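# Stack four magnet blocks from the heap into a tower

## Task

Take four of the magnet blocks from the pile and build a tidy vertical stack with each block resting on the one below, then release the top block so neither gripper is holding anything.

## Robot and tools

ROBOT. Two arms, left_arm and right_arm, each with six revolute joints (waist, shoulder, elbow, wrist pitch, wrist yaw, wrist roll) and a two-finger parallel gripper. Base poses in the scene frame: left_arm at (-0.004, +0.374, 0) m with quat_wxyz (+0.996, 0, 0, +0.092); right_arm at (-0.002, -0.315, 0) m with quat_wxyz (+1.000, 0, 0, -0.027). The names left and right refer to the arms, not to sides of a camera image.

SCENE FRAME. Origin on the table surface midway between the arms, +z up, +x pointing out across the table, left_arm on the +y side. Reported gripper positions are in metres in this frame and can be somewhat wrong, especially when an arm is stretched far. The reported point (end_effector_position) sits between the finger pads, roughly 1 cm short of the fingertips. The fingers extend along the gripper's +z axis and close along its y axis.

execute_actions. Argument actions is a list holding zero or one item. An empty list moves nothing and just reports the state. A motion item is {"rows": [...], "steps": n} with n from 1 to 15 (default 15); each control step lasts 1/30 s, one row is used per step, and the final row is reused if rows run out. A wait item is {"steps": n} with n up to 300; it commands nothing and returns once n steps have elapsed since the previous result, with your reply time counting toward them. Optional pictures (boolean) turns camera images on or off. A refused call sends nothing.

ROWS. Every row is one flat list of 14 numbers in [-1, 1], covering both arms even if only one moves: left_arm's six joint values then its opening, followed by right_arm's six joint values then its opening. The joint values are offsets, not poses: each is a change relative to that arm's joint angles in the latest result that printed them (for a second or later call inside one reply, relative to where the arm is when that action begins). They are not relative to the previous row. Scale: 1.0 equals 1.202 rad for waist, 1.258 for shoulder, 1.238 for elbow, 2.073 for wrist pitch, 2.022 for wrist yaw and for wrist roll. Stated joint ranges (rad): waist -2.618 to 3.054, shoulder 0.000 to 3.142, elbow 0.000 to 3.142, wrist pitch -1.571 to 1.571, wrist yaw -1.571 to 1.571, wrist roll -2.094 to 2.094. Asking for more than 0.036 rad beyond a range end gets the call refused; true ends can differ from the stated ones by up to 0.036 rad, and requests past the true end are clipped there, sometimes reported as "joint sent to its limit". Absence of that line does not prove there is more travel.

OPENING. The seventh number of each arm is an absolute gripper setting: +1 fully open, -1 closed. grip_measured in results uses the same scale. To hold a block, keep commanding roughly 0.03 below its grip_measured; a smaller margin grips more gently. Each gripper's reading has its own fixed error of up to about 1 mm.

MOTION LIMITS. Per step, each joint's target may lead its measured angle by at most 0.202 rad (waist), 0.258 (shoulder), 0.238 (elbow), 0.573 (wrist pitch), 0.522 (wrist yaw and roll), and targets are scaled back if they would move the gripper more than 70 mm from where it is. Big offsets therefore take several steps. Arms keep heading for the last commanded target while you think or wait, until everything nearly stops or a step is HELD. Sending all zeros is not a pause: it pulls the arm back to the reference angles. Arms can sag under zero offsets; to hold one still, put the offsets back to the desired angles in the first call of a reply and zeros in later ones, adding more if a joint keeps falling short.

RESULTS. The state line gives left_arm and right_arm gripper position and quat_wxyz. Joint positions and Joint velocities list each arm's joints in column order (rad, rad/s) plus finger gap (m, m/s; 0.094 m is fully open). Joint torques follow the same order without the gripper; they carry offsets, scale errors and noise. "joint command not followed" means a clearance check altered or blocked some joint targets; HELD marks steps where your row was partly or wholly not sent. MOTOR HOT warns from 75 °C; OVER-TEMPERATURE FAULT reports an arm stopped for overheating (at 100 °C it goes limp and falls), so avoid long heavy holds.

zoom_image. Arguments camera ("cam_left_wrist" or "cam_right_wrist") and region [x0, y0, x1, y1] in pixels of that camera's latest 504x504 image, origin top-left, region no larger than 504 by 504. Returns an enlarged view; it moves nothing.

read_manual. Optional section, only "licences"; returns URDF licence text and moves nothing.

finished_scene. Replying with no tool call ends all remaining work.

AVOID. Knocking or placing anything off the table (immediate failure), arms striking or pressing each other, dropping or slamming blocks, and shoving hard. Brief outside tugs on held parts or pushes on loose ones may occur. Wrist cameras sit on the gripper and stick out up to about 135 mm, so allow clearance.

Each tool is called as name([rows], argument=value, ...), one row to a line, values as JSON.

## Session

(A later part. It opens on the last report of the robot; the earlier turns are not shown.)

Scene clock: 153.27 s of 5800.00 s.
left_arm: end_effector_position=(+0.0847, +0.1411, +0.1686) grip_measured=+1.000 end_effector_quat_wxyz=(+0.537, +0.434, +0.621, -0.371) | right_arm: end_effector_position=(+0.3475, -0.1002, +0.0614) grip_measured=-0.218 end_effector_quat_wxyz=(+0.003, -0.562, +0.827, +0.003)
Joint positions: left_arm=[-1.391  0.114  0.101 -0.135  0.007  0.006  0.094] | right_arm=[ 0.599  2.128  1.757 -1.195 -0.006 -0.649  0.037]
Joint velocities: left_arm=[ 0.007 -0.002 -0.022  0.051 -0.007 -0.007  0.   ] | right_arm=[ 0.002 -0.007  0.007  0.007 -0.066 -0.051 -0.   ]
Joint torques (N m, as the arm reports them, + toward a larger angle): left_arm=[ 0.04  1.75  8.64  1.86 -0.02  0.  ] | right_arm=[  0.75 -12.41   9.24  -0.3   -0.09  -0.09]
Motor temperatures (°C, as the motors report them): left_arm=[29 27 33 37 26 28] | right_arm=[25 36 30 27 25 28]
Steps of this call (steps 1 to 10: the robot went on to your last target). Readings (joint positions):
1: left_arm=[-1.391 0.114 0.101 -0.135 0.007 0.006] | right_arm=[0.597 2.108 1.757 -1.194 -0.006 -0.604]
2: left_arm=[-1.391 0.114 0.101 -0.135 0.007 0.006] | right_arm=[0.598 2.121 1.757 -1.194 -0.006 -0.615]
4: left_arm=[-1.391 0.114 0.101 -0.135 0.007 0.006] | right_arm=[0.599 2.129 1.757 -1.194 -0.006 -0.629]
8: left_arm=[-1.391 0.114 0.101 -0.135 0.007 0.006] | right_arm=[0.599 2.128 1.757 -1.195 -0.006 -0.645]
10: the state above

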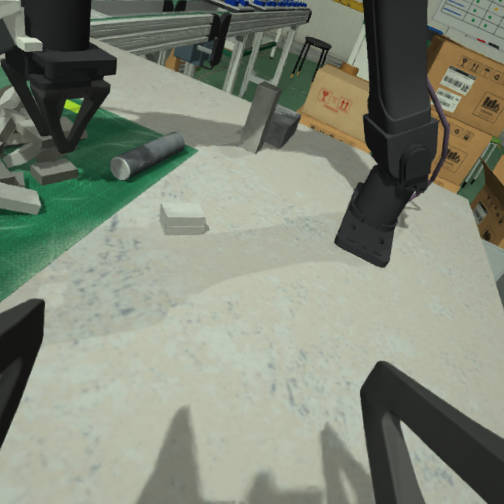

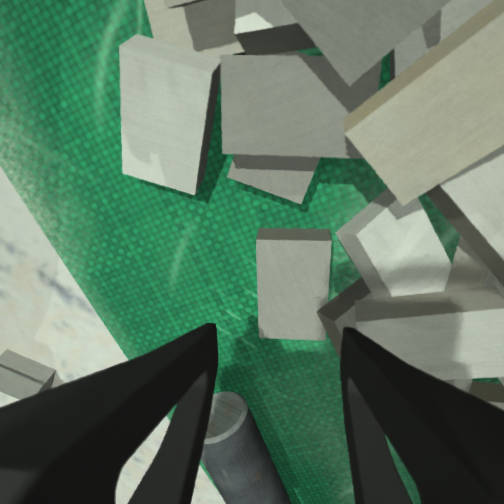

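execute_actions([
  {"rows":[[0,0,0,0,0,0,1,0,-0.03,0.01,-0.01,0,0,-0.4],[0,0,0,0,0,0,1,0,-0.045,0.01,-0.02,0,0.05,-0.4],[0,0,0,0,0,0,1,0,-0.045,0.01,-0.025,0,0.15,-0.4],[0,0,0,0,0,0,1,0,-0.045,0.01,-0.025,0,0.3,-0.4],[0,0,0,0,0,0,1,0,-0.045,0.01,-0.025,0,0.5,-0.4],[0,0,0,0,0,0,1,0,-0.045,0.01,-0.025,0,0.78,-0.4]],"steps":15},
], pictures=false)

execute_actions([
  {"steps":14},
], pictures=false)

execute_actions([
  {"rows":[[0,0,0,0,0,0,1,-0.02,0.02,0,0.02,0,0.01,0.12],[0,0,0,0,0,0,1,-0.02,0.03,0,0.025,0,0.01,0.12],[0,0,0,0,0,0,1,-0.008,0.03,0,0.025,0,0.01,0.12]],"steps":15},
])

Scene clock: 160.83 s of 5800.00 s.
left_arm: end_effector_position=(+0.0847, +0.1411, +0.1686) grip_measured=+1.000 end_effector_quat_wxyz=(+0.537, +0.434, +0.621, -0.371) | right_arm: end_effector_position=(+0.3420, -0.1036, +0.0776) grip_measured=-0.398 end_effector_quat_wxyz=(+0.004, +0.022, +1.000, +0.006)
Joint positions: left_arm=[-1.391  0.114  0.101 -0.135  0.007  0.006  0.094] | right_arm=[ 0.599  2.086  1.757 -1.229 -0.006  0.59   0.028]
Joint velocities: left_arm=[ 0.007  0.002  0.007  0.007 -0.022  0.11   0.   ] | right_arm=[ 0.017  0.002 -0.002  0.007  0.022  2.205  0.   ]
Joint torques (N m, as the arm reports them, + toward a larger angle): left_arm=[-0.05  1.63  8.53  1.88 -0.03 -0.01] | right_arm=[ -0.14 -11.96   8.15  -0.28  -0.01  -0.02]
Motor temperatures (°C, as the motors report them): left_arm=[29 27 33 37 26 28] | right_arm=[25 38 31 26 25 28]
Steps of this call (steps 1 to 30: the robot went on to your last target; steps 31 to 90: nothing new was sent; then 4.07 s passed at rest; steps 91 to 105: all 15 steps of this action). Readings (joint positions):
91: left_arm=[-1.391 0.114 0.101 -0.135 0.007 0.006] | right_arm=[0.599 2.126 1.757 -1.195 -0.006 -0.655]
92: left_arm=[-1.391 0.114 0.101 -0.135 0.007 0.006] | right_arm=[0.599 2.122 1.757 -1.198 -0.006 -0.639]
94: left_arm=[-1.391 0.114 0.101 -0.135 0.007 0.006] | right_arm=[0.599 2.110 1.757 -1.210 -0.006 -0.496]
98: left_arm=[-1.391 0.114 0.101 -0.135 0.007 0.006] | right_arm=[0.599 2.087 1.757 -1.223 -0.006 -0.095]
105: the state above

Scene clock: 161.30 s of 5800.00 s.
left_arm: end_effector_position=(+0.0847, +0.1411, +0.1686) grip_measured=+1.000 end_effector_quat_wxyz=(+0.537, +0.434, +0.621, -0.371) | right_arm: end_effector_position=(+0.3417, -0.1036, +0.0776) grip_measured=-0.398 end_effector_quat_wxyz=(+0.002, +0.180, +0.984, +0.006)
Joint positions: left_arm=[-1.391  0.114  0.101 -0.135  0.007  0.006  0.094] | right_arm=[ 0.599  2.086  1.757 -1.23  -0.007  0.908  0.028]
Joint velocities: left_arm=[-0.007 -0.007  0.002 -0.007 -0.066 -0.007  0.   ] | right_arm=[-0.027 -0.007  0.007 -0.022  0.066  0.007 -0.001]
Joint torques (N m, as the arm reports them, + toward a larger angle): left_arm=[ 0.02  1.84  8.64  1.87 -0.01  0.01] | right_arm=[ -0.03 -11.93   8.05  -0.33  -0.02   0.01]
Motor temperatures (°C, as the motors report them): left_arm=[29 27 33 37 26 28] | right_arm=[25 38 31 26 25 28]
Steps of this call (steps 1 to 14: the robot went on to your last target). Readings (joint positions):
1: left_arm=[-1.391 0.114 0.101 -0.135 0.007 0.006] | right_arm=[0.599 2.086 1.757 -1.230 -0.006 0.657]
2: left_arm=[-1.391 0.114 0.101 -0.135 0.007 0.006] | right_arm=[0.599 2.086 1.757 -1.230 -0.006 0.711]
4: left_arm=[-1.391 0.114 0.101 -0.135 0.007 0.006] | right_arm=[0.599 2.086 1.757 -1.230 -0.006 0.787]
8: left_arm=[-1.391 0.114 0.101 -0.135 0.007 0.006] | right_arm=[0.599 2.086 1.757 -1.230 -0.007 0.867]
14: the state above

Scene clock: 161.80 s of 5800.00 s.
left_arm: end_effector_position=(+0.0847, +0.1411, +0.1686) grip_measured=+1.000 end_effector_quat_wxyz=(+0.537, +0.434, +0.621, -0.371) | right_arm: end_effector_position=(+0.3487, -0.1017, +0.0634) grip_measured=+0.118 end_effector_quat_wxyz=(+0.001, +0.190, +0.982, +0.007)
Joint positions: left_arm=[-1.391  0.114  0.101 -0.135  0.007  0.006  0.094] | right_arm=[ 0.593  2.123  1.757 -1.195 -0.009  0.922  0.053]
Joint velocities: left_arm=[-0.002 -0.007  0.002  0.007 -0.022  0.037  0.   ] | right_arm=[-0.007  0.007 -0.027  0.037 -0.007  0.037 -0.   ]
Joint torques (N m, as the arm reports them, + toward a larger angle): left_arm=[-0.07  1.73  8.57  1.85 -0.01 -0.01] | right_arm=[ -0.37 -10.88   7.06   0.01   0.     0.11]
Motor temperatures (°C, as the motors report them): left_arm=[29 27 33 37 26 28] | right_arm=[25 38 31 26 25 28]
Steps of this call (steps 1 to 15: all 15 steps of this action). Readings (joint positions):
1: left_arm=[-1.391 0.114 0.101 -0.135 0.007 0.006] | right_arm=[0.598 2.087 1.757 -1.228 -0.008 0.911]
2: left_arm=[-1.391 0.114 0.101 -0.135 0.007 0.006] | right_arm=[0.596 2.090 1.757 -1.223 -0.008 0.913]
4: left_arm=[-1.391 0.114 0.101 -0.135 0.007 0.006] | right_arm=[0.593 2.102 1.757 -1.211 -0.008 0.917]
8: left_arm=[-1.391 0.114 0.101 -0.135 0.007 0.006] | right_arm=[0.593 2.121 1.757 -1.200 -0.009 0.920]
15: the state above

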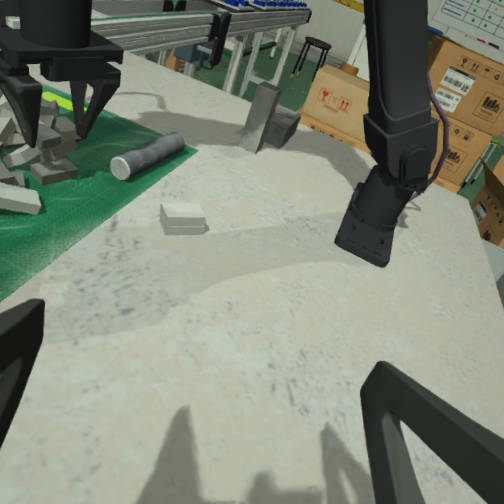

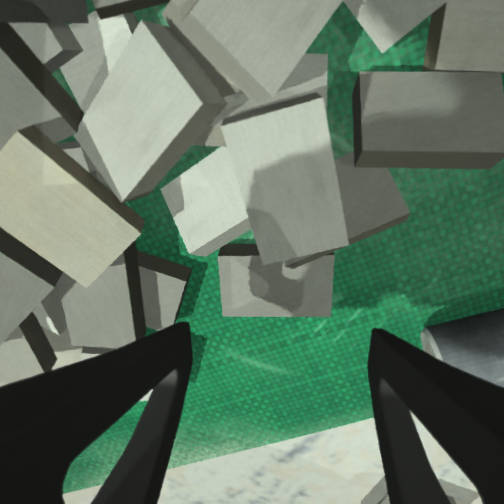

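execute_actions([
  {"rows":[[0,0,0,0,0,0,1,0,0.005,-0.015,0.025,0,0,0.04],[0,0,0,0,0,0,1,0,0.01,-0.03,0.04,0,0,0.04],[0,0,0,0,0,0,1,0,0.014,-0.045,0.05,0,0,0.04],[0,0,0,0,0,0,1,0,0.014,-0.058,0.056,0,0,0.04],[0,0,0,0,0,0,1,0,0.014,-0.069,0.056,0,0,0.04]],"steps":15},
])

Scene clock: 166.20 s of 5800.00 s.
left_arm: end_effector_position=(+0.0847, +0.1411, +0.1686) grip_measured=+1.000 end_effector_quat_wxyz=(+0.537, +0.434, +0.621, -0.371) | right_arm: end_effector_position=(+0.3503, -0.1005, +0.0391) grip_measured=+0.042 end_effector_quat_wxyz=(+0.003, +0.190, +0.982, +0.009)
Joint positions: left_arm=[-1.391  0.114  0.101 -0.135  0.007  0.006  0.094] | right_arm=[ 0.593  2.141  1.687 -1.1   -0.01   0.922  0.049]
Joint velocities: left_arm=[-0.017 -0.002  0.022  0.022  0.037 -0.051  0.   ] | right_arm=[-0.002  0.012 -0.007  0.022  0.081 -0.007 -0.001]
Joint torques (N m, as the arm reports them, + toward a larger angle): left_arm=[-0.06  1.78  8.49  1.85  0.03  0.02] | right_arm=[ -0.01 -11.03   5.41  -0.04  -0.01  -0.02]
Motor temperatures (°C, as the motors report them): left_arm=[29 27 33 37 26 28] | right_arm=[25 38 31 27 25 28]
Steps of this call (steps 1 to 15: the robot went on to your last target; steps 16 to 90: nothing new was sent; then 0.90 s passed at rest; steps 91 to 105: all 15 steps of this action). Readings (joint positions):
91: left_arm=[-1.391 0.114 0.101 -0.135 0.007 0.006] | right_arm=[0.593 2.123 1.757 -1.191 -0.009 0.922]
92: left_arm=[-1.391 0.114 0.101 -0.135 0.007 0.006] | right_arm=[0.593 2.123 1.754 -1.180 -0.009 0.922]
94: left_arm=[-1.391 0.114 0.101 -0.135 0.007 0.006] | right_arm=[0.593 2.123 1.738 -1.148 -0.009 0.922]
98: left_arm=[-1.391 0.114 0.101 -0.135 0.007 0.006] | right_arm=[0.593 2.131 1.695 -1.116 -0.010 0.922]
105: the state above

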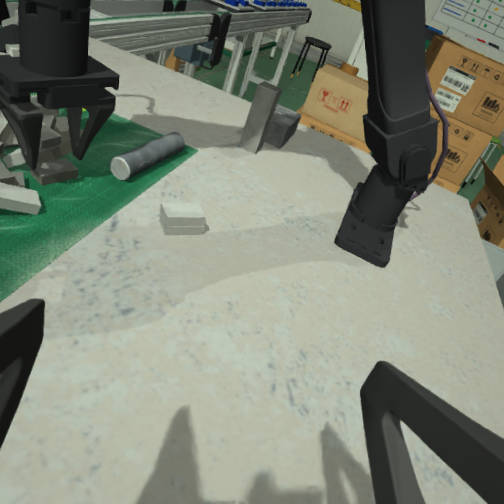

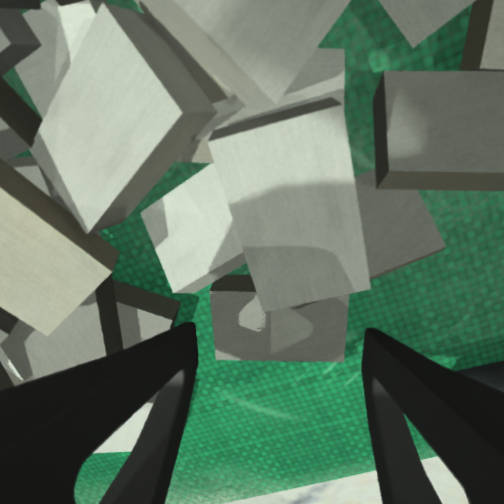

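execute_actions([
  {"rows":[[0,0,0,0,0,0,1,0,0,-0.015,0.02,0,0,0.04],[0,0,0,0,0,0,1,0,0,-0.03,0.03,0,0,0.04],[0,0,0,0,0,0,1,0,0,-0.042,0.04,0,0,0.04],[0,0,0,0,0,0,1,0,0,-0.054,0.043,0,0,0.04],[0,0,0,0,0,0,1,0,0,-0.064,0.043,0,0,0.04]],"steps":15},
])

zoom_image(camera="cam_left_wrist", region=[0,110,130,240])

Scene clock: 168.97 s of 5800.00 s.
left_arm: end_effector_position=(+0.0847, +0.1411, +0.1686) grip_measured=+1.000 end_effector_quat_wxyz=(+0.537, +0.434, +0.621, -0.371) | right_arm: end_effector_position=(+0.3483, -0.1013, +0.0237) grip_measured=+0.042 end_effector_quat_wxyz=(+0.005, +0.190, +0.982, +0.012)
Joint positions: left_arm=[-1.391  0.114  0.101 -0.135  0.007  0.006  0.094] | right_arm=[ 0.593  2.141  1.624 -1.03  -0.012  0.922  0.049]
Joint velocities: left_arm=[ 0.002  0.007 -0.007  0.007 -0.037  0.007  0.   ] | right_arm=[-0.002 -0.007 -0.002 -0.007  0.081  0.007 -0.001]
Joint torques (N m, as the arm reports them, + toward a larger angle): left_arm=[-0.04  1.79  8.53  1.88  0.01 -0.02] | right_arm=[  0.01 -10.86   5.21   0.03  -0.01  -0.02]
Motor temperatures (°C, as the motors report them): left_arm=[29 27 33 37 26 28] | right_arm=[25 38 30 27 25 28]
Steps of this call (steps 1 to 15: the robot went on to your last target; steps 16 to 68: nothing new was sent; steps 69 to 83: all 15 steps of this action). Readings (joint positions):
69: left_arm=[-1.391 0.114 0.101 -0.135 0.007 0.006] | right_arm=[0.593 2.141 1.687 -1.093 -0.010 0.922]
70: left_arm=[-1.391 0.114 0.101 -0.135 0.007 0.006] | right_arm=[0.593 2.141 1.685 -1.086 -0.010 0.922]
72: left_arm=[-1.391 0.114 0.101 -0.135 0.007 0.006] | right_arm=[0.593 2.141 1.670 -1.062 -0.010 0.922]
76: left_arm=[-1.391 0.114 0.101 -0.135 0.007 0.006] | right_arm=[0.593 2.141 1.628 -1.041 -0.011 0.922]
83: the state above

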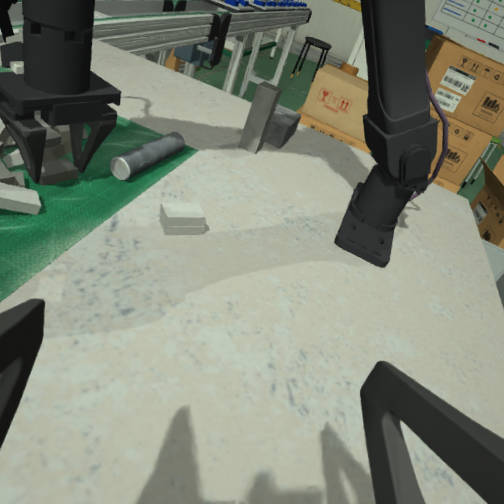

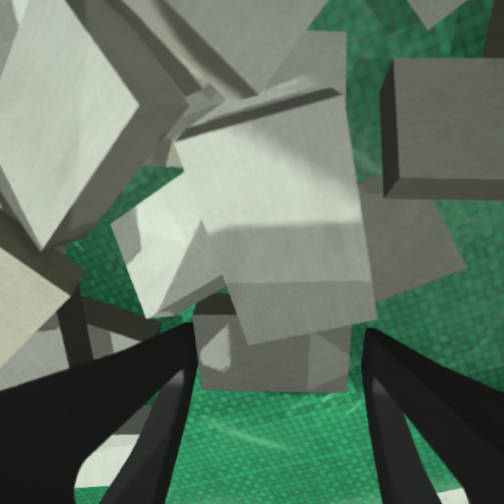

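Region (0, 110, 130, 240) of cam_left_wrist's 504x504 image, scaled by 3.877, with more detail than that image has.

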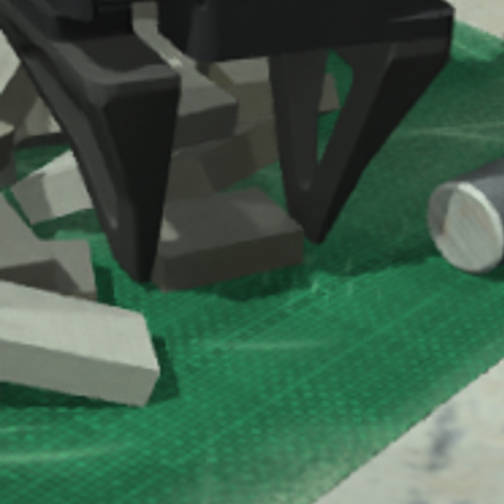

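execute_actions([
  {"rows":[[0,0,0,0,0,0,1,0,0,0,0,0,0,-0.03],[0,0,0,0,0,0,1,0,0,0,0,0,0,-0.08],[0,0,0,0,0,0,1,0,0,0,0,0,0,-0.12],[0,0,0,0,0,0,1,0,0,0,0,0,0,-0.15],[0,0,0,0,0,0,1,0,0,0,0,0,0,-0.19]],"steps":10},
], pictures=false)

execute_actions([
  {"rows":[[0,0,0,0,0,0,1,0.01,-0.01,0,-0.015,0,0,-0.19],[0,0,0,0,0,0,1,0.02,-0.02,0,-0.025,0,0,-0.19],[0,0,0,0,0,0,1,0.028,-0.025,0,-0.032,0,0,-0.19]],"steps":15},
])

Scene clock: 173.30 s of 5800.00 s.
left_arm: end_effector_position=(+0.0847, +0.1411, +0.1686) grip_measured=+1.000 end_effector_quat_wxyz=(+0.537, +0.434, +0.621, -0.371) | right_arm: end_effector_position=(+0.3490, -0.1005, +0.0237) grip_measured=-0.152 end_effector_quat_wxyz=(+0.006, +0.190, +0.982, +0.014)
Joint positions: left_arm=[-1.391  0.114  0.101 -0.135  0.007  0.006  0.094] | right_arm=[ 0.593  2.141  1.624 -1.027 -0.014  0.922  0.04 ]
Joint velocities: left_arm=[-0.012  0.007 -0.017 -0.007 -0.081 -0.037  0.   ] | right_arm=[-0.007 -0.007  0.002 -0.051 -0.007 -0.051  0.   ]
Joint torques (N m, as the arm reports them, + toward a larger angle): left_arm=[ 0.03  1.81  8.52  1.85  0.   -0.02] | right_arm=[  0.07 -11.08   6.82  -0.16  -0.02  -0.01]
Motor temperatures (°C, as the motors report them): left_arm=[29 27 33 38 26 28] | right_arm=[25 39 30 27 25 28]
Steps of this call (steps 1 to 15: the robot went on to your last target; steps 16 to 90: nothing new was sent; then 1.00 s passed at rest; steps 91 to 100: all 10 steps of this action). Readings (joint positions):
91: left_arm=[-1.391 0.114 0.101 -0.135 0.007 0.006] | right_arm=[0.593 2.141 1.624 -1.027 -0.012 0.922]
92: left_arm=[-1.391 0.114 0.101 -0.135 0.007 0.006] | right_arm=[0.593 2.141 1.624 -1.027 -0.012 0.922]
94: left_arm=[-1.391 0.114 0.101 -0.135 0.007 0.006] | right_arm=[0.593 2.141 1.624 -1.027 -0.013 0.922]
98: left_arm=[-1.391 0.114 0.101 -0.135 0.007 0.006] | right_arm=[0.593 2.141 1.624 -1.027 -0.014 0.922]
100: the state above

Scene clock: 173.80 s of 5800.00 s.
left_arm: end_effector_position=(+0.0847, +0.1411, +0.1686) grip_measured=+1.000 end_effector_quat_wxyz=(+0.537, +0.434, +0.621, -0.371) | right_arm: end_effector_position=(+0.3333, -0.0957, +0.0260) grip_measured=-0.152 end_effector_quat_wxyz=(-0.010, +0.176, +0.984, +0.002)
Joint positions: left_arm=[-1.391  0.114  0.101 -0.135  0.007  0.006  0.094] | right_arm=[ 0.622  2.134  1.624 -1.072 -0.017  0.922  0.04 ]
Joint velocities: left_arm=[ 0.007  0.002  0.002 -0.022  0.037 -0.066  0.   ] | right_arm=[-0.022 -0.002  0.002 -0.066  0.095  0.051 -0.001]
Joint torques (N m, as the arm reports them, + toward a larger angle): left_arm=[-0.01  1.6   8.62  1.89  0.05  0.  ] | right_arm=[  0.26 -12.97   6.74  -0.4    0.02  -0.02]
Motor temperatures (°C, as the motors report them): left_arm=[29 27 33 38 26 28] | right_arm=[25 39 30 27 25 28]
Steps of this call (steps 1 to 15: all 15 steps of this action). Readings (joint positions):
1: left_arm=[-1.391 0.114 0.101 -0.135 0.007 0.006] | right_arm=[0.593 2.141 1.624 -1.027 -0.014 0.922]
2: left_arm=[-1.391 0.114 0.101 -0.135 0.007 0.006] | right_arm=[0.594 2.141 1.624 -1.031 -0.014 0.922]
4: left_arm=[-1.391 0.114 0.101 -0.135 0.007 0.006] | right_arm=[0.601 2.141 1.624 -1.044 -0.014 0.922]
8: left_arm=[-1.391 0.114 0.101 -0.135 0.007 0.006] | right_arm=[0.618 2.137 1.624 -1.063 -0.015 0.922]
15: the state above

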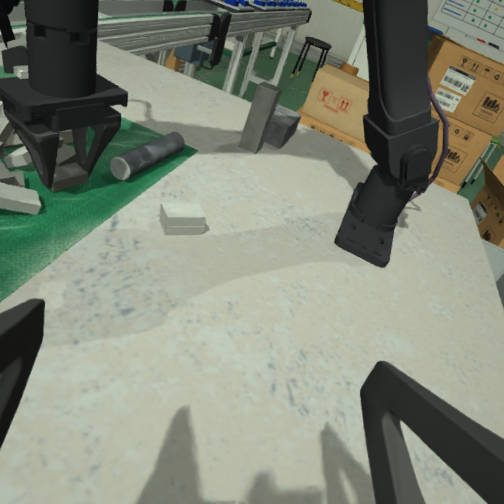

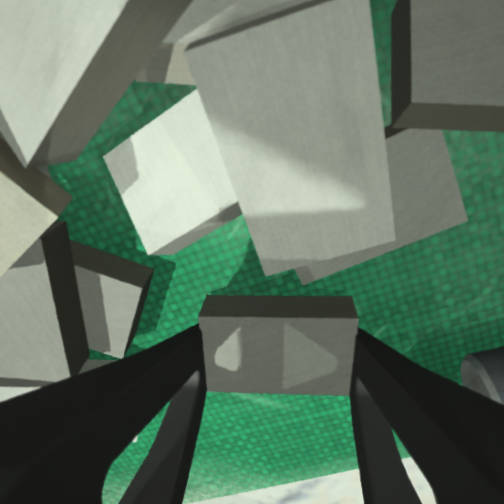

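execute_actions([
  {"rows":[[0,0,0,0,0,0,1,0,-0.035,0,-0.01,0,0,-0.19],[0,0,0,0,0,0,1,0,-0.055,0,-0.02,0,0,-0.19],[0,0,0,0,0,0,1,0,-0.08,0,-0.035,0,0,-0.19],[0,0,0,0,0,0,1,0,-0.11,0,-0.05,0,0,-0.19],[0,0,0,0,0,0,1,0,-0.14,0,-0.06,0,0.02,-0.19],[0,0,0,0,0,0,1,0.01,-0.175,-0.02,-0.07,0,0.06,-0.19],[0,0,0,0,0,0,1,0.03,-0.21,-0.05,-0.07,0,0.1,-0.19],[0,0,0,0,0,0,1,0.055,-0.245,-0.09,-0.07,0,0.15,-0.19],[0,0,0,0,0,0,1,0.08,-0.28,-0.13,-0.06,0,0.2,-0.19],[0,0,0,0,0,0,1,0.105,-0.31,-0.18,-0.05,0,0.25,-0.19],[0,0,0,0,0,0,1,0.125,-0.34,-0.23,-0.035,0.008,0.29,-0.19],[0,0,0,0,0,0,1,0.142,-0.36,-0.28,-0.02,0.008,0.328,-0.19],[0,0,0,0,0,0,1,0.155,-0.375,-0.32,-0.005,0.008,0.328,-0.19],[0,0,0,0,0,0,1,0.163,-0.386,-0.355,0.01,0.008,0.328,-0.19],[0,0,0,0,0,0,1,0.167,-0.386,-0.382,0.02,0.008,0.328,-0.19]],"steps":15},
], pictures=false)

execute_actions([
  {"steps":18},
])

zoom_image(camera="cam_left_wrist", region=[120,130,270,280])

Scene clock: 185.63 s of 5800.00 s.
left_arm: end_effector_position=(+0.0847, +0.1411, +0.1686) grip_measured=+1.000 end_effector_quat_wxyz=(+0.537, +0.434, +0.621, -0.371) | right_arm: end_effector_position=(+0.2189, -0.0979, +0.0985) grip_measured=-0.151 end_effector_quat_wxyz=(+0.013, +0.326, +0.944, +0.042)
Joint positions: left_arm=[-1.391  0.114  0.101 -0.135  0.007  0.006  0.094] | right_arm=[ 0.817  1.644  1.261 -1.102 -0.016  1.43   0.04 ]
Joint velocities: left_arm=[-0.012  0.012  0.002 -0.007 -0.022 -0.007  0.   ] | right_arm=[ 0.525 -0.178 -1.443  0.33  -0.11   0.974 -0.   ]
Joint torques (N m, as the arm reports them, + toward a larger angle): left_arm=[ 0.01  1.78  8.59  1.89  0.02 -0.02] | right_arm=[-2.23 -5.35  5.22  0.21  0.21  0.04]
Motor temperatures (°C, as the motors report them): left_arm=[29 27 33 38 26 28] | right_arm=[25 41 30 26 25 28]
Steps of this call (steps 1 to 15: the robot went on to your last target; steps 16 to 90: nothing new was sent; then 8.33 s passed at rest; steps 91 to 105: all 15 steps of this action). Readings (joint positions):
91: left_arm=[-1.391 0.114 0.101 -0.135 0.007 0.006] | right_arm=[0.622 2.133 1.624 -1.074 -0.017 0.922]
92: left_arm=[-1.391 0.114 0.101 -0.135 0.007 0.006] | right_arm=[0.622 2.128 1.624 -1.076 -0.017 0.922]
94: left_arm=[-1.391 0.114 0.101 -0.135 0.007 0.006] | right_arm=[0.622 2.100 1.624 -1.094 -0.018 0.922]
98: left_arm=[-1.391 0.114 0.101 -0.135 0.007 0.006] | right_arm=[0.631 1.941 1.586 -1.135 -0.017 1.023]
105: the state above

Scene clock: 186.23 s of 5800.00 s.
left_arm: end_effector_position=(+0.0847, +0.1411, +0.1686) grip_measured=+1.000 end_effector_quat_wxyz=(+0.537, +0.434, +0.621, -0.371) | right_arm: end_effector_position=(+0.2014, -0.1089, +0.0648) grip_measured=-0.151 end_effector_quat_wxyz=(-0.004, +0.389, +0.921, +0.010)
Joint positions: left_arm=[-1.391  0.114  0.101 -0.135  0.007  0.006  0.094] | right_arm=[ 0.831  1.661  1.147 -1.042 -0.015  1.577  0.04 ]
Joint velocities: left_arm=[ 0.007 -0.007 -0.017  0.022  0.081  0.007  0.   ] | right_arm=[ 0.007 -0.012 -0.007  0.066 -0.066 -0.022 -0.   ]
Joint torques (N m, as the arm reports them, + toward a larger angle): left_arm=[-0.1   1.63  8.61  1.87 -0.01 -0.01] | right_arm=[-0.73 -7.7   7.06 -0.04  0.1   0.08]
Motor temperatures (°C, as the motors report them): left_arm=[29 27 33 38 26 28] | right_arm=[25 41 30 26 25 28]
Steps of this call (steps 1 to 18: the robot went on to your last target). Readings (joint positions):
1: left_arm=[-1.391 0.114 0.101 -0.135 0.007 0.006] | right_arm=[0.830 1.643 1.219 -1.096 -0.019 1.460]
2: left_arm=[-1.391 0.114 0.101 -0.135 0.007 0.006] | right_arm=[0.834 1.648 1.186 -1.091 -0.020 1.484]
4: left_arm=[-1.391 0.114 0.101 -0.135 0.007 0.006] | right_arm=[0.832 1.660 1.151 -1.088 -0.019 1.519]
8: left_arm=[-1.391 0.114 0.101 -0.135 0.007 0.006] | right_arm=[0.831 1.661 1.147 -1.064 -0.016 1.555]
18: the state above

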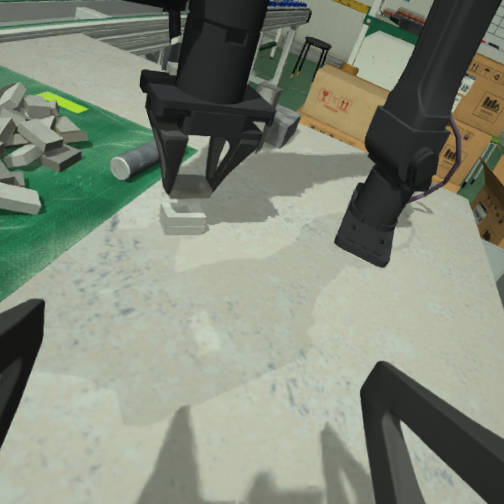

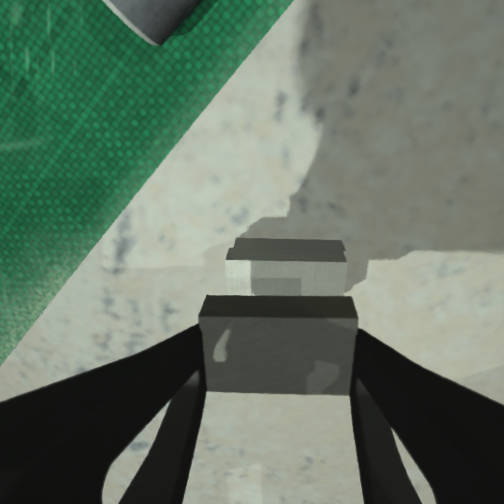

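Region (120, 130, 270, 280) of cam_left_wrist's 504x504 image, scaled by 3.360, with more detail than that image has.

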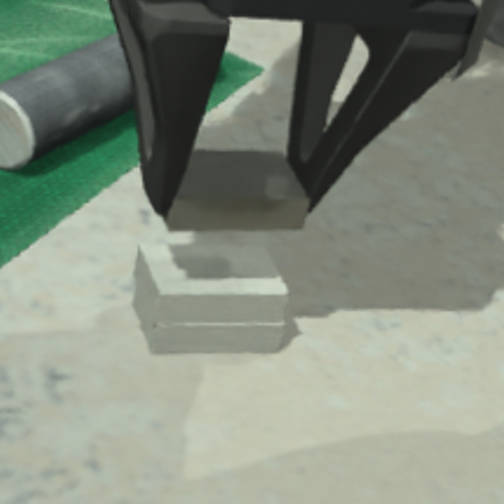

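execute_actions([
  {"rows":[[0,0,0,0,0,0,1,0,0,-0.015,0.02,0,0,-0.19],[0,0,0,0,0,0,1,0,0,-0.03,0.03,0,0,-0.19],[0,0,0,0,0,0,1,0,0,-0.042,0.04,0,0,-0.19],[0,0,0,0,0,0,1,0,0,-0.052,0.044,0,0,-0.19],[0,0,0,0,0,0,1,0,0,-0.061,0.044,0,0,-0.19]],"steps":15},
])

zoom_image(camera="cam_left_wrist", region=[130,150,250,270])

zoom_image(camera="cam_right_wrist", region=[180,220,380,420])

Scene clock: 190.90 s of 5800.00 s.
left_arm: end_effector_position=(+0.0847, +0.1411, +0.1686) grip_measured=+1.000 end_effector_quat_wxyz=(+0.537, +0.434, +0.621, -0.371) | right_arm: end_effector_position=(+0.2005, -0.1092, +0.0502) grip_measured=-0.151 end_effector_quat_wxyz=(-0.003, +0.390, +0.921, +0.017)
Joint positions: left_arm=[-1.391  0.114  0.101 -0.135  0.007  0.006  0.094] | right_arm=[ 0.831  1.661  1.086 -0.966 -0.018  1.579  0.04 ]
Joint velocities: left_arm=[-0.012  0.002  0.002  0.022  0.037  0.007  0.   ] | right_arm=[ 0.002 -0.002  0.007  0.037  0.081 -0.051  0.001]
Joint torques (N m, as the arm reports them, + toward a larger angle): left_arm=[ 0.03  1.89  8.47  1.87  0.02 -0.01] | right_arm=[-0.01 -6.69  5.52 -0.03  0.   -0.04]
Motor temperatures (°C, as the motors report them): left_arm=[29 27 33 38 26 28] | right_arm=[25 40 30 26 25 28]
Steps of this call (steps 1 to 15: the robot went on to your last target; steps 16 to 90: nothing new was sent; then 1.17 s passed at rest; steps 91 to 105: all 15 steps of this action). Readings (joint positions):
91: left_arm=[-1.391 0.114 0.101 -0.135 0.007 0.006] | right_arm=[0.831 1.661 1.147 -1.038 -0.016 1.579]
92: left_arm=[-1.391 0.114 0.101 -0.135 0.007 0.006] | right_arm=[0.831 1.661 1.144 -1.030 -0.016 1.579]
94: left_arm=[-1.391 0.114 0.101 -0.135 0.007 0.006] | right_arm=[0.831 1.661 1.129 -1.002 -0.016 1.579]
98: left_arm=[-1.391 0.114 0.101 -0.135 0.007 0.006] | right_arm=[0.831 1.661 1.090 -0.979 -0.017 1.579]
105: the state above

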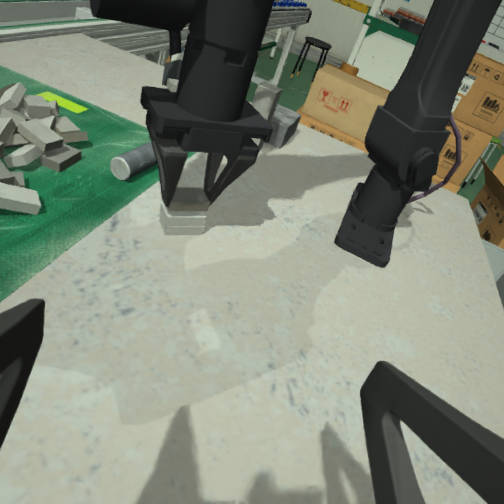

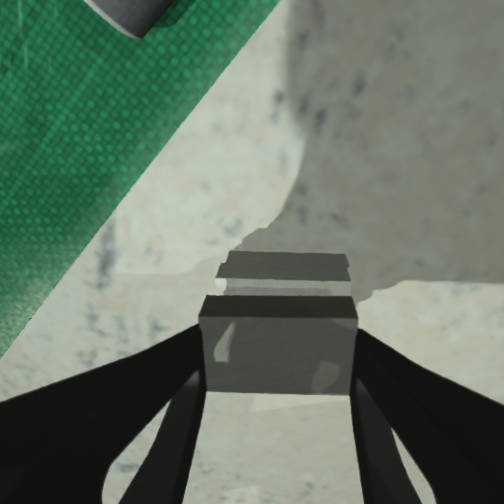

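Region (130, 150, 250, 270) of cam_left_wrist's 504x504 image, scaled by 4.200, with more detail than that image has.

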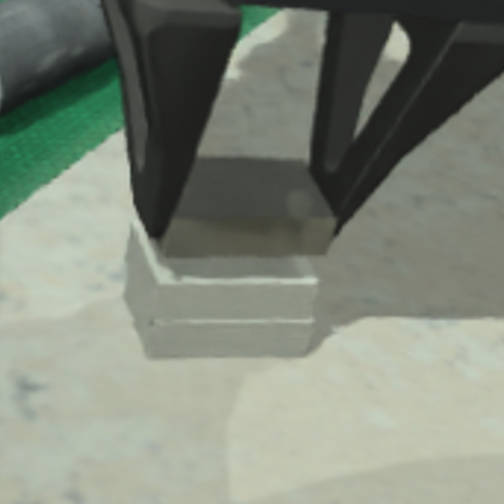

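Region (180, 220, 380, 420) of cam_right_wrist's 504x504 image, scaled by 2.520, with more detail than that image has.

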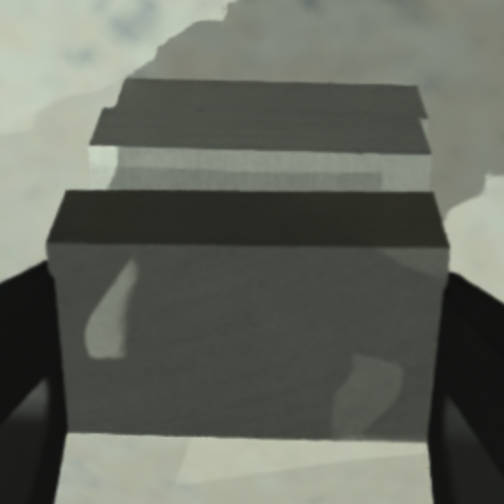

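execute_actions([
  {"rows":[[0,0,0,0,0,0,1,0,0,0,0.025,0,0,-0.19],[0,0,0,0,0,0,1,0,0,-0.018,0.025,0,0,-0.19],[0,0,0,0,0,0,1,0,0,-0.034,0.025,0,0,-0.19]],"steps":15},
])

zoom_image(camera="cam_left_wrist", region=[130,150,250,270])

zoom_image(camera="cam_right_wrist", region=[180,220,380,420])

Scene clock: 194.63 s of 5800.00 s.
left_arm: end_effector_position=(+0.0847, +0.1411, +0.1686) grip_measured=+1.000 end_effector_quat_wxyz=(+0.537, +0.434, +0.621, -0.371) | right_arm: end_effector_position=(+0.2013, -0.1079, +0.0445) grip_measured=-0.151 end_effector_quat_wxyz=(-0.001, +0.390, +0.921, +0.024)
Joint positions: left_arm=[-1.391  0.114  0.101 -0.135  0.007  0.006  0.094] | right_arm=[ 0.831  1.661  1.061 -0.927 -0.02   1.579  0.04 ]
Joint velocities: left_arm=[ 0.002 -0.002 -0.012  0.007 -0.095 -0.037  0.   ] | right_arm=[-0.027 -0.007 -0.012 -0.037  0.081  0.007 -0.001]
Joint torques (N m, as the arm reports them, + toward a larger angle): left_arm=[-0.02  1.76  8.48  1.9   0.    0.  ] | right_arm=[-0.02 -6.32  5.18 -0.02 -0.01 -0.01]
Motor temperatures (°C, as the motors report them): left_arm=[29 27 34 38 26 28] | right_arm=[25 39 30 27 25 28]
Steps of this call (steps 1 to 15: the robot went on to your last target; steps 16 to 90: nothing new was sent; then 0.23 s passed at rest; steps 91 to 105: all 15 steps of this action). Readings (joint positions):
91: left_arm=[-1.391 0.114 0.101 -0.135 0.007 0.006] | right_arm=[0.831 1.661 1.086 -0.959 -0.018 1.579]
92: left_arm=[-1.391 0.114 0.101 -0.135 0.007 0.006] | right_arm=[0.831 1.661 1.086 -0.953 -0.018 1.579]
94: left_arm=[-1.391 0.114 0.101 -0.135 0.007 0.006] | right_arm=[0.831 1.661 1.079 -0.938 -0.019 1.579]
98: left_arm=[-1.391 0.114 0.101 -0.135 0.007 0.006] | right_arm=[0.831 1.661 1.062 -0.931 -0.020 1.579]
105: the state above

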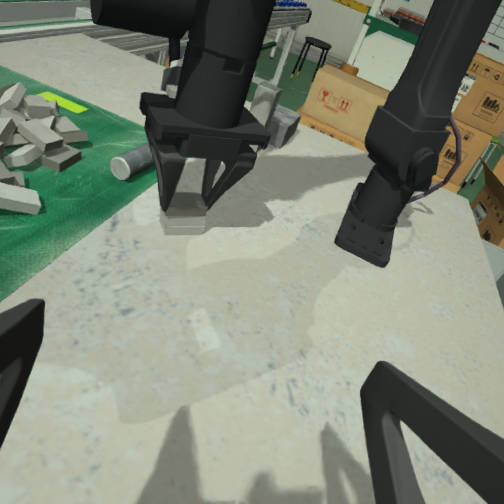

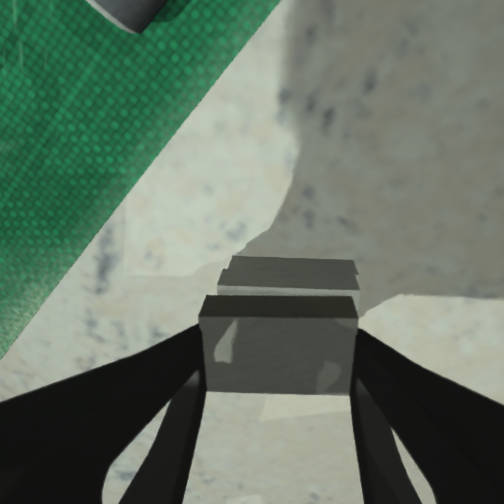

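Region (130, 150, 250, 270) of cam_left_wrist's 504x504 image, scaled by 4.200, with more detail than that image has.

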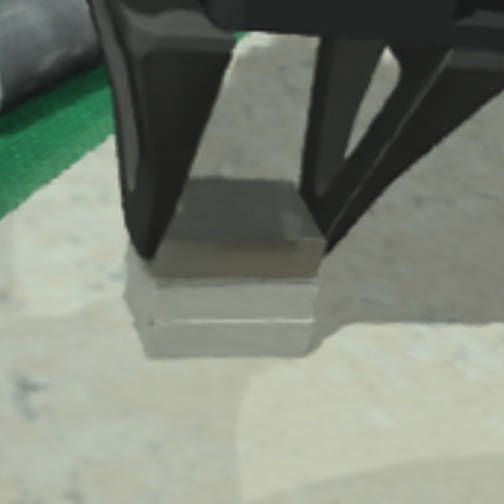

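Region (180, 220, 380, 420) of cam_right_wrist's 504x504 image, scaled by 2.520, with more detail than that image has.

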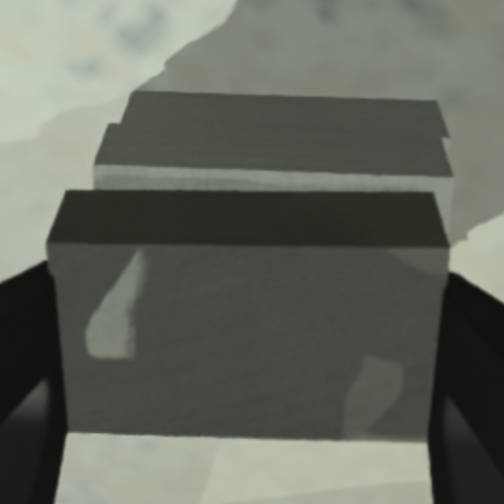

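execute_actions([
  {"rows":[[0,0,0,0,0,0,1,0,0,0,-0.015,0.011,0.018,-0.19]],"steps":15},
])

zoom_image(camera="cam_right_wrist", region=[180,220,380,420])

Scene clock: 197.73 s of 5800.00 s.
left_arm: end_effector_position=(+0.0847, +0.1411, +0.1686) grip_measured=+1.000 end_effector_quat_wxyz=(+0.537, +0.434, +0.621, -0.371) | right_arm: end_effector_position=(+0.2009, -0.1102, +0.0444) grip_measured=-0.151 end_effector_quat_wxyz=(+0.001, +0.403, +0.915, +0.019)
Joint positions: left_arm=[-1.391  0.114  0.101 -0.135  0.007  0.006  0.094] | right_arm=[ 0.831  1.661  1.061 -0.935 -0.012  1.609  0.04 ]
Joint velocities: left_arm=[-0.012 -0.012 -0.002 -0.051 -0.037  0.022  0.   ] | right_arm=[ 0.007  0.007  0.012 -0.022 -0.007 -0.007 -0.001]
Joint torques (N m, as the arm reports them, + toward a larger angle): left_arm=[-0.07  1.8   8.42  1.9   0.03  0.  ] | right_arm=[-0.03 -6.51  6.65 -0.37  0.14  0.07]
Motor temperatures (°C, as the motors report them): left_arm=[29 27 34 39 26 28] | right_arm=[25 38 30 27 25 28]
Steps of this call (steps 1 to 15: the robot went on to your last target; steps 16 to 78: nothing new was sent; steps 79 to 93: all 15 steps of this action). Readings (joint positions):
79: left_arm=[-1.391 0.114 0.101 -0.135 0.007 0.006] | right_arm=[0.831 1.661 1.061 -0.926 -0.019 1.584]
80: left_arm=[-1.391 0.114 0.101 -0.135 0.007 0.006] | right_arm=[0.831 1.661 1.061 -0.927 -0.018 1.590]
82: left_arm=[-1.391 0.114 0.101 -0.135 0.007 0.006] | right_arm=[0.831 1.661 1.061 -0.931 -0.015 1.597]
86: left_arm=[-1.391 0.114 0.101 -0.135 0.007 0.006] | right_arm=[0.831 1.661 1.061 -0.933 -0.013 1.604]
93: the state above

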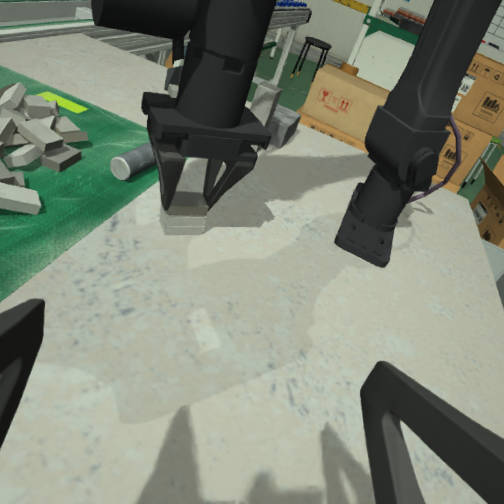

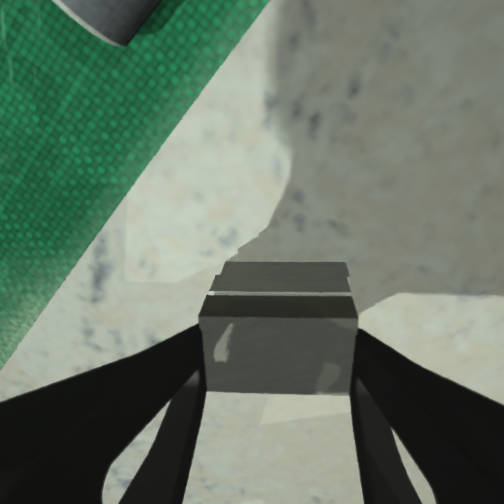

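Region (180, 220, 380, 420) of cam_right_wrist's 504x504 image, scaled by 2.520, with more detail than that image has.

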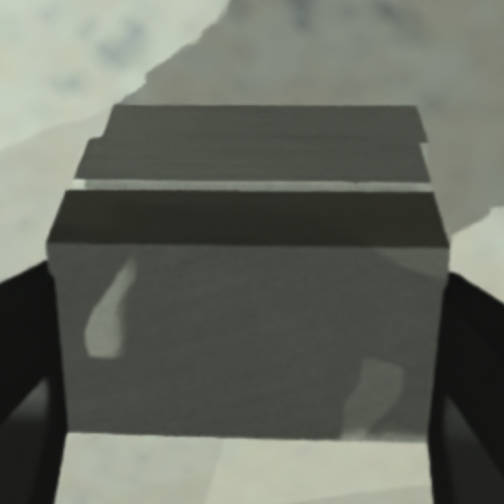

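execute_actions([
  {"rows":[[0,0,0,0,0,0,1,0,0.016,0,0,0.005,0,-0.19]],"steps":12},
])

zoom_image(camera="cam_right_wrist", region=[180,220,380,420])

Scene clock: 200.00 s of 5800.00 s.
left_arm: end_effector_position=(+0.0847, +0.1411, +0.1686) grip_measured=+1.000 end_effector_quat_wxyz=(+0.537, +0.434, +0.621, -0.371) | right_arm: end_effector_position=(+0.2002, -0.1109, +0.0414) grip_measured=-0.151 end_effector_quat_wxyz=(-0.001, +0.404, +0.915, +0.014)
Joint positions: left_arm=[-1.391  0.114  0.101 -0.135  0.007  0.006  0.094] | right_arm=[ 0.831  1.672  1.061 -0.935 -0.012  1.61   0.04 ]
Joint velocities: left_arm=[ 0.012 -0.002 -0.002 -0.051 -0.007 -0.022  0.   ] | right_arm=[-0.007 -0.002 -0.002 -0.066 -0.066  0.037  0.001]
Joint torques (N m, as the arm reports them, + toward a larger angle): left_arm=[-0.06  1.8   8.49  1.9   0.    0.03] | right_arm=[-0.01 -5.79  6.61 -0.14  0.06 -0.03]
Motor temperatures (°C, as the motors report them): left_arm=[29 27 34 39 26 28] | right_arm=[25 38 30 26 25 28]
Steps of this call (steps 1 to 15: the robot went on to your last target; steps 16 to 56: nothing new was sent; steps 57 to 68: all 12 steps of this action). Readings (joint positions):
57: left_arm=[-1.391 0.114 0.101 -0.135 0.007 0.006] | right_arm=[0.831 1.663 1.061 -0.935 -0.012 1.610]
58: left_arm=[-1.391 0.114 0.101 -0.135 0.007 0.006] | right_arm=[0.831 1.665 1.061 -0.935 -0.012 1.610]
60: left_arm=[-1.391 0.114 0.101 -0.135 0.007 0.006] | right_arm=[0.831 1.671 1.061 -0.935 -0.012 1.610]
64: left_arm=[-1.391 0.114 0.101 -0.135 0.007 0.006] | right_arm=[0.831 1.672 1.061 -0.935 -0.012 1.610]
68: the state above

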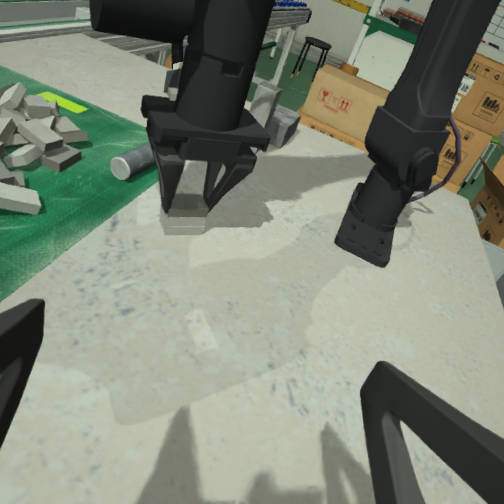

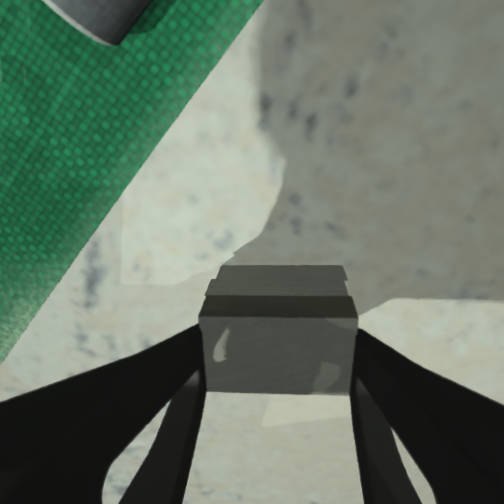

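Region (180, 220, 380, 420) of cam_right_wrist's 504x504 image, scaled by 2.520, with more detail than that image has.

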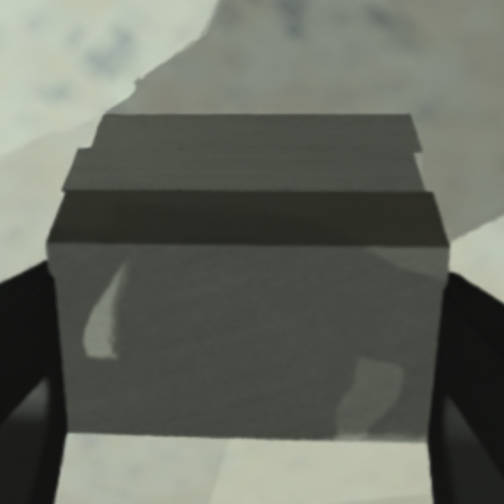

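execute_actions([
  {"rows":[[0,0,0,0,0,0,1,0,0,0,0,0,0,-0.13],[0,0,0,0,0,0,1,0,0,0,0,0,0,-0.05],[0,0,0,0,0,0,1,0,0,0,0,0,0,0.1],[0,0,0,0,0,0,1,0,0,0,0,0,0,0.3],[0,0,0,0,0,0,1,0,-0.02,0,0,0,0,0.3],[0,0,0,0,0,0,1,0,-0.035,0,-0.01,0,0,0.3],[0,0,0,0,0,0,1,0,-0.05,0.02,-0.03,0,0,0.3],[0,0,0,0,0,0,1,0,-0.065,0.04,-0.05,0,0,0.3],[0,0,0,0,0,0,1,0,-0.08,0.06,-0.07,0,0,0.3],[0,0,0,0,0,0,1,0,-0.09,0.09,-0.09,0,0,0.3],[0,0,0,0,0,0,1,0,-0.09,0.12,-0.11,0,0,0.3],[0,0,0,0,0,0,1,0,-0.09,0.15,-0.13,0,-0.1,0.3],[0,0,0,0,0,0,1,0,-0.09,0.18,-0.15,0,-0.25,0.3],[0,0,0,0,0,0,1,0,-0.09,0.2,-0.16,0,-0.5,0.3],[0,0,0,0,0,0,1,0,-0.09,0.2,-0.16,0,-0.8,0.3]],"steps":15},
], pictures=false)

execute_actions([
  {"steps":15},
])

Scene clock: 210.20 s of 5800.00 s.
left_arm: end_effector_position=(+0.0847, +0.1411, +0.1686) grip_measured=+1.000 end_effector_quat_wxyz=(+0.537, +0.434, +0.621, -0.371) | right_arm: end_effector_position=(+0.2067, -0.1037, +0.1143) grip_measured=+0.298 end_effector_quat_wxyz=(+0.018, +0.256, +0.965, +0.046)
Joint positions: left_arm=[-1.391  0.114  0.101 -0.135  0.007  0.006  0.094] | right_arm=[ 0.831  1.577  1.253 -1.148 -0.015  1.297  0.061]
Joint velocities: left_arm=[-0.002 -0.007  0.007  0.007  0.022  0.037  0.   ] | right_arm=[ 0.012 -0.178  0.842 -0.462  0.022 -2.806  0.001]
Joint torques (N m, as the arm reports them, + toward a larger angle): left_arm=[-0.01  1.81  8.44  1.87  0.01  0.  ] | right_arm=[ 0.05 -6.71  7.45 -0.54 -0.02  0.04]
Motor temperatures (°C, as the motors report them): left_arm=[29 27 34 39 26 28] | right_arm=[25 37 30 26 25 28]
Steps of this call (steps 1 to 15: the robot went on to your last target; steps 16 to 90: nothing new was sent; then 6.70 s passed at rest; steps 91 to 105: all 15 steps of this action). Readings (joint positions):
91: left_arm=[-1.391 0.114 0.101 -0.135 0.007 0.006] | right_arm=[0.831 1.672 1.061 -0.935 -0.012 1.610]
92: left_arm=[-1.391 0.114 0.101 -0.135 0.007 0.006] | right_arm=[0.831 1.672 1.061 -0.935 -0.012 1.610]
94: left_arm=[-1.391 0.114 0.101 -0.135 0.007 0.006] | right_arm=[0.831 1.672 1.061 -0.935 -0.013 1.610]
98: left_arm=[-1.391 0.114 0.101 -0.135 0.007 0.006] | right_arm=[0.831 1.651 1.061 -0.950 -0.015 1.610]
105: the state above

Scene clock: 210.70 s of 5800.00 s.
left_arm: end_effector_position=(+0.0847, +0.1411, +0.1686) grip_measured=+1.000 end_effector_quat_wxyz=(+0.537, +0.434, +0.621, -0.371) | right_arm: end_effector_position=(+0.1963, -0.1139, +0.1267) grip_measured=+0.298 end_effector_quat_wxyz=(+0.020, -0.332, +0.943, +0.018)
Joint positions: left_arm=[-1.391  0.114  0.101 -0.135  0.007  0.006  0.094] | right_arm=[ 0.831  1.563  1.292 -1.247 -0.015  0.102  0.061]
Joint velocities: left_arm=[-0.007 -0.002  0.002  0.007  0.022  0.022  0.   ] | right_arm=[ 0.012  0.002 -0.007 -0.051 -0.037 -0.623 -0.001]
Joint torques (N m, as the arm reports them, + toward a larger angle): left_arm=[-0.01  1.72  8.6   1.87 -0.02  0.  ] | right_arm=[ 0.   -6.34  8.64 -0.17  0.02 -0.08]
Motor temperatures (°C, as the motors report them): left_arm=[29 27 34 39 26 28] | right_arm=[25 37 30 26 25 28]
Steps of this call (steps 1 to 15: the robot went on to your last target). Readings (joint positions):
1: left_arm=[-1.391 0.114 0.101 -0.135 0.007 0.006] | right_arm=[0.831 1.571 1.275 -1.160 -0.015 1.196]
2: left_arm=[-1.391 0.114 0.101 -0.135 0.007 0.006] | right_arm=[0.831 1.566 1.287 -1.171 -0.015 1.096]
4: left_arm=[-1.391 0.114 0.101 -0.135 0.007 0.006] | right_arm=[0.831 1.563 1.292 -1.193 -0.015 0.896]
8: left_arm=[-1.391 0.114 0.101 -0.135 0.007 0.006] | right_arm=[0.831 1.563 1.292 -1.229 -0.015 0.495]
15: the state above

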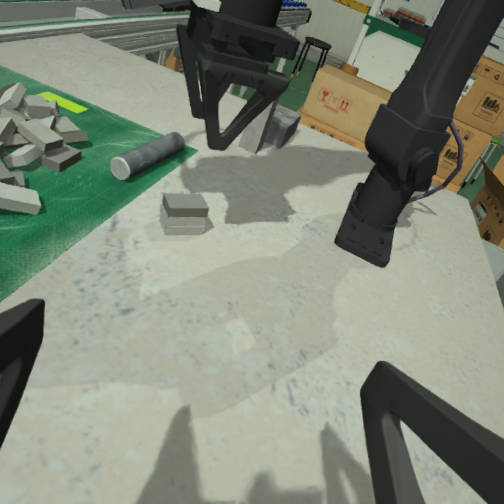

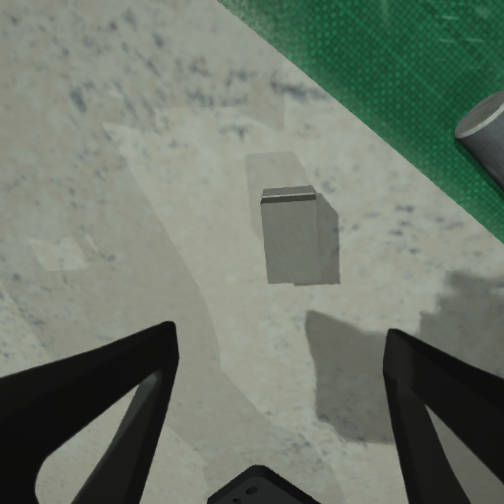

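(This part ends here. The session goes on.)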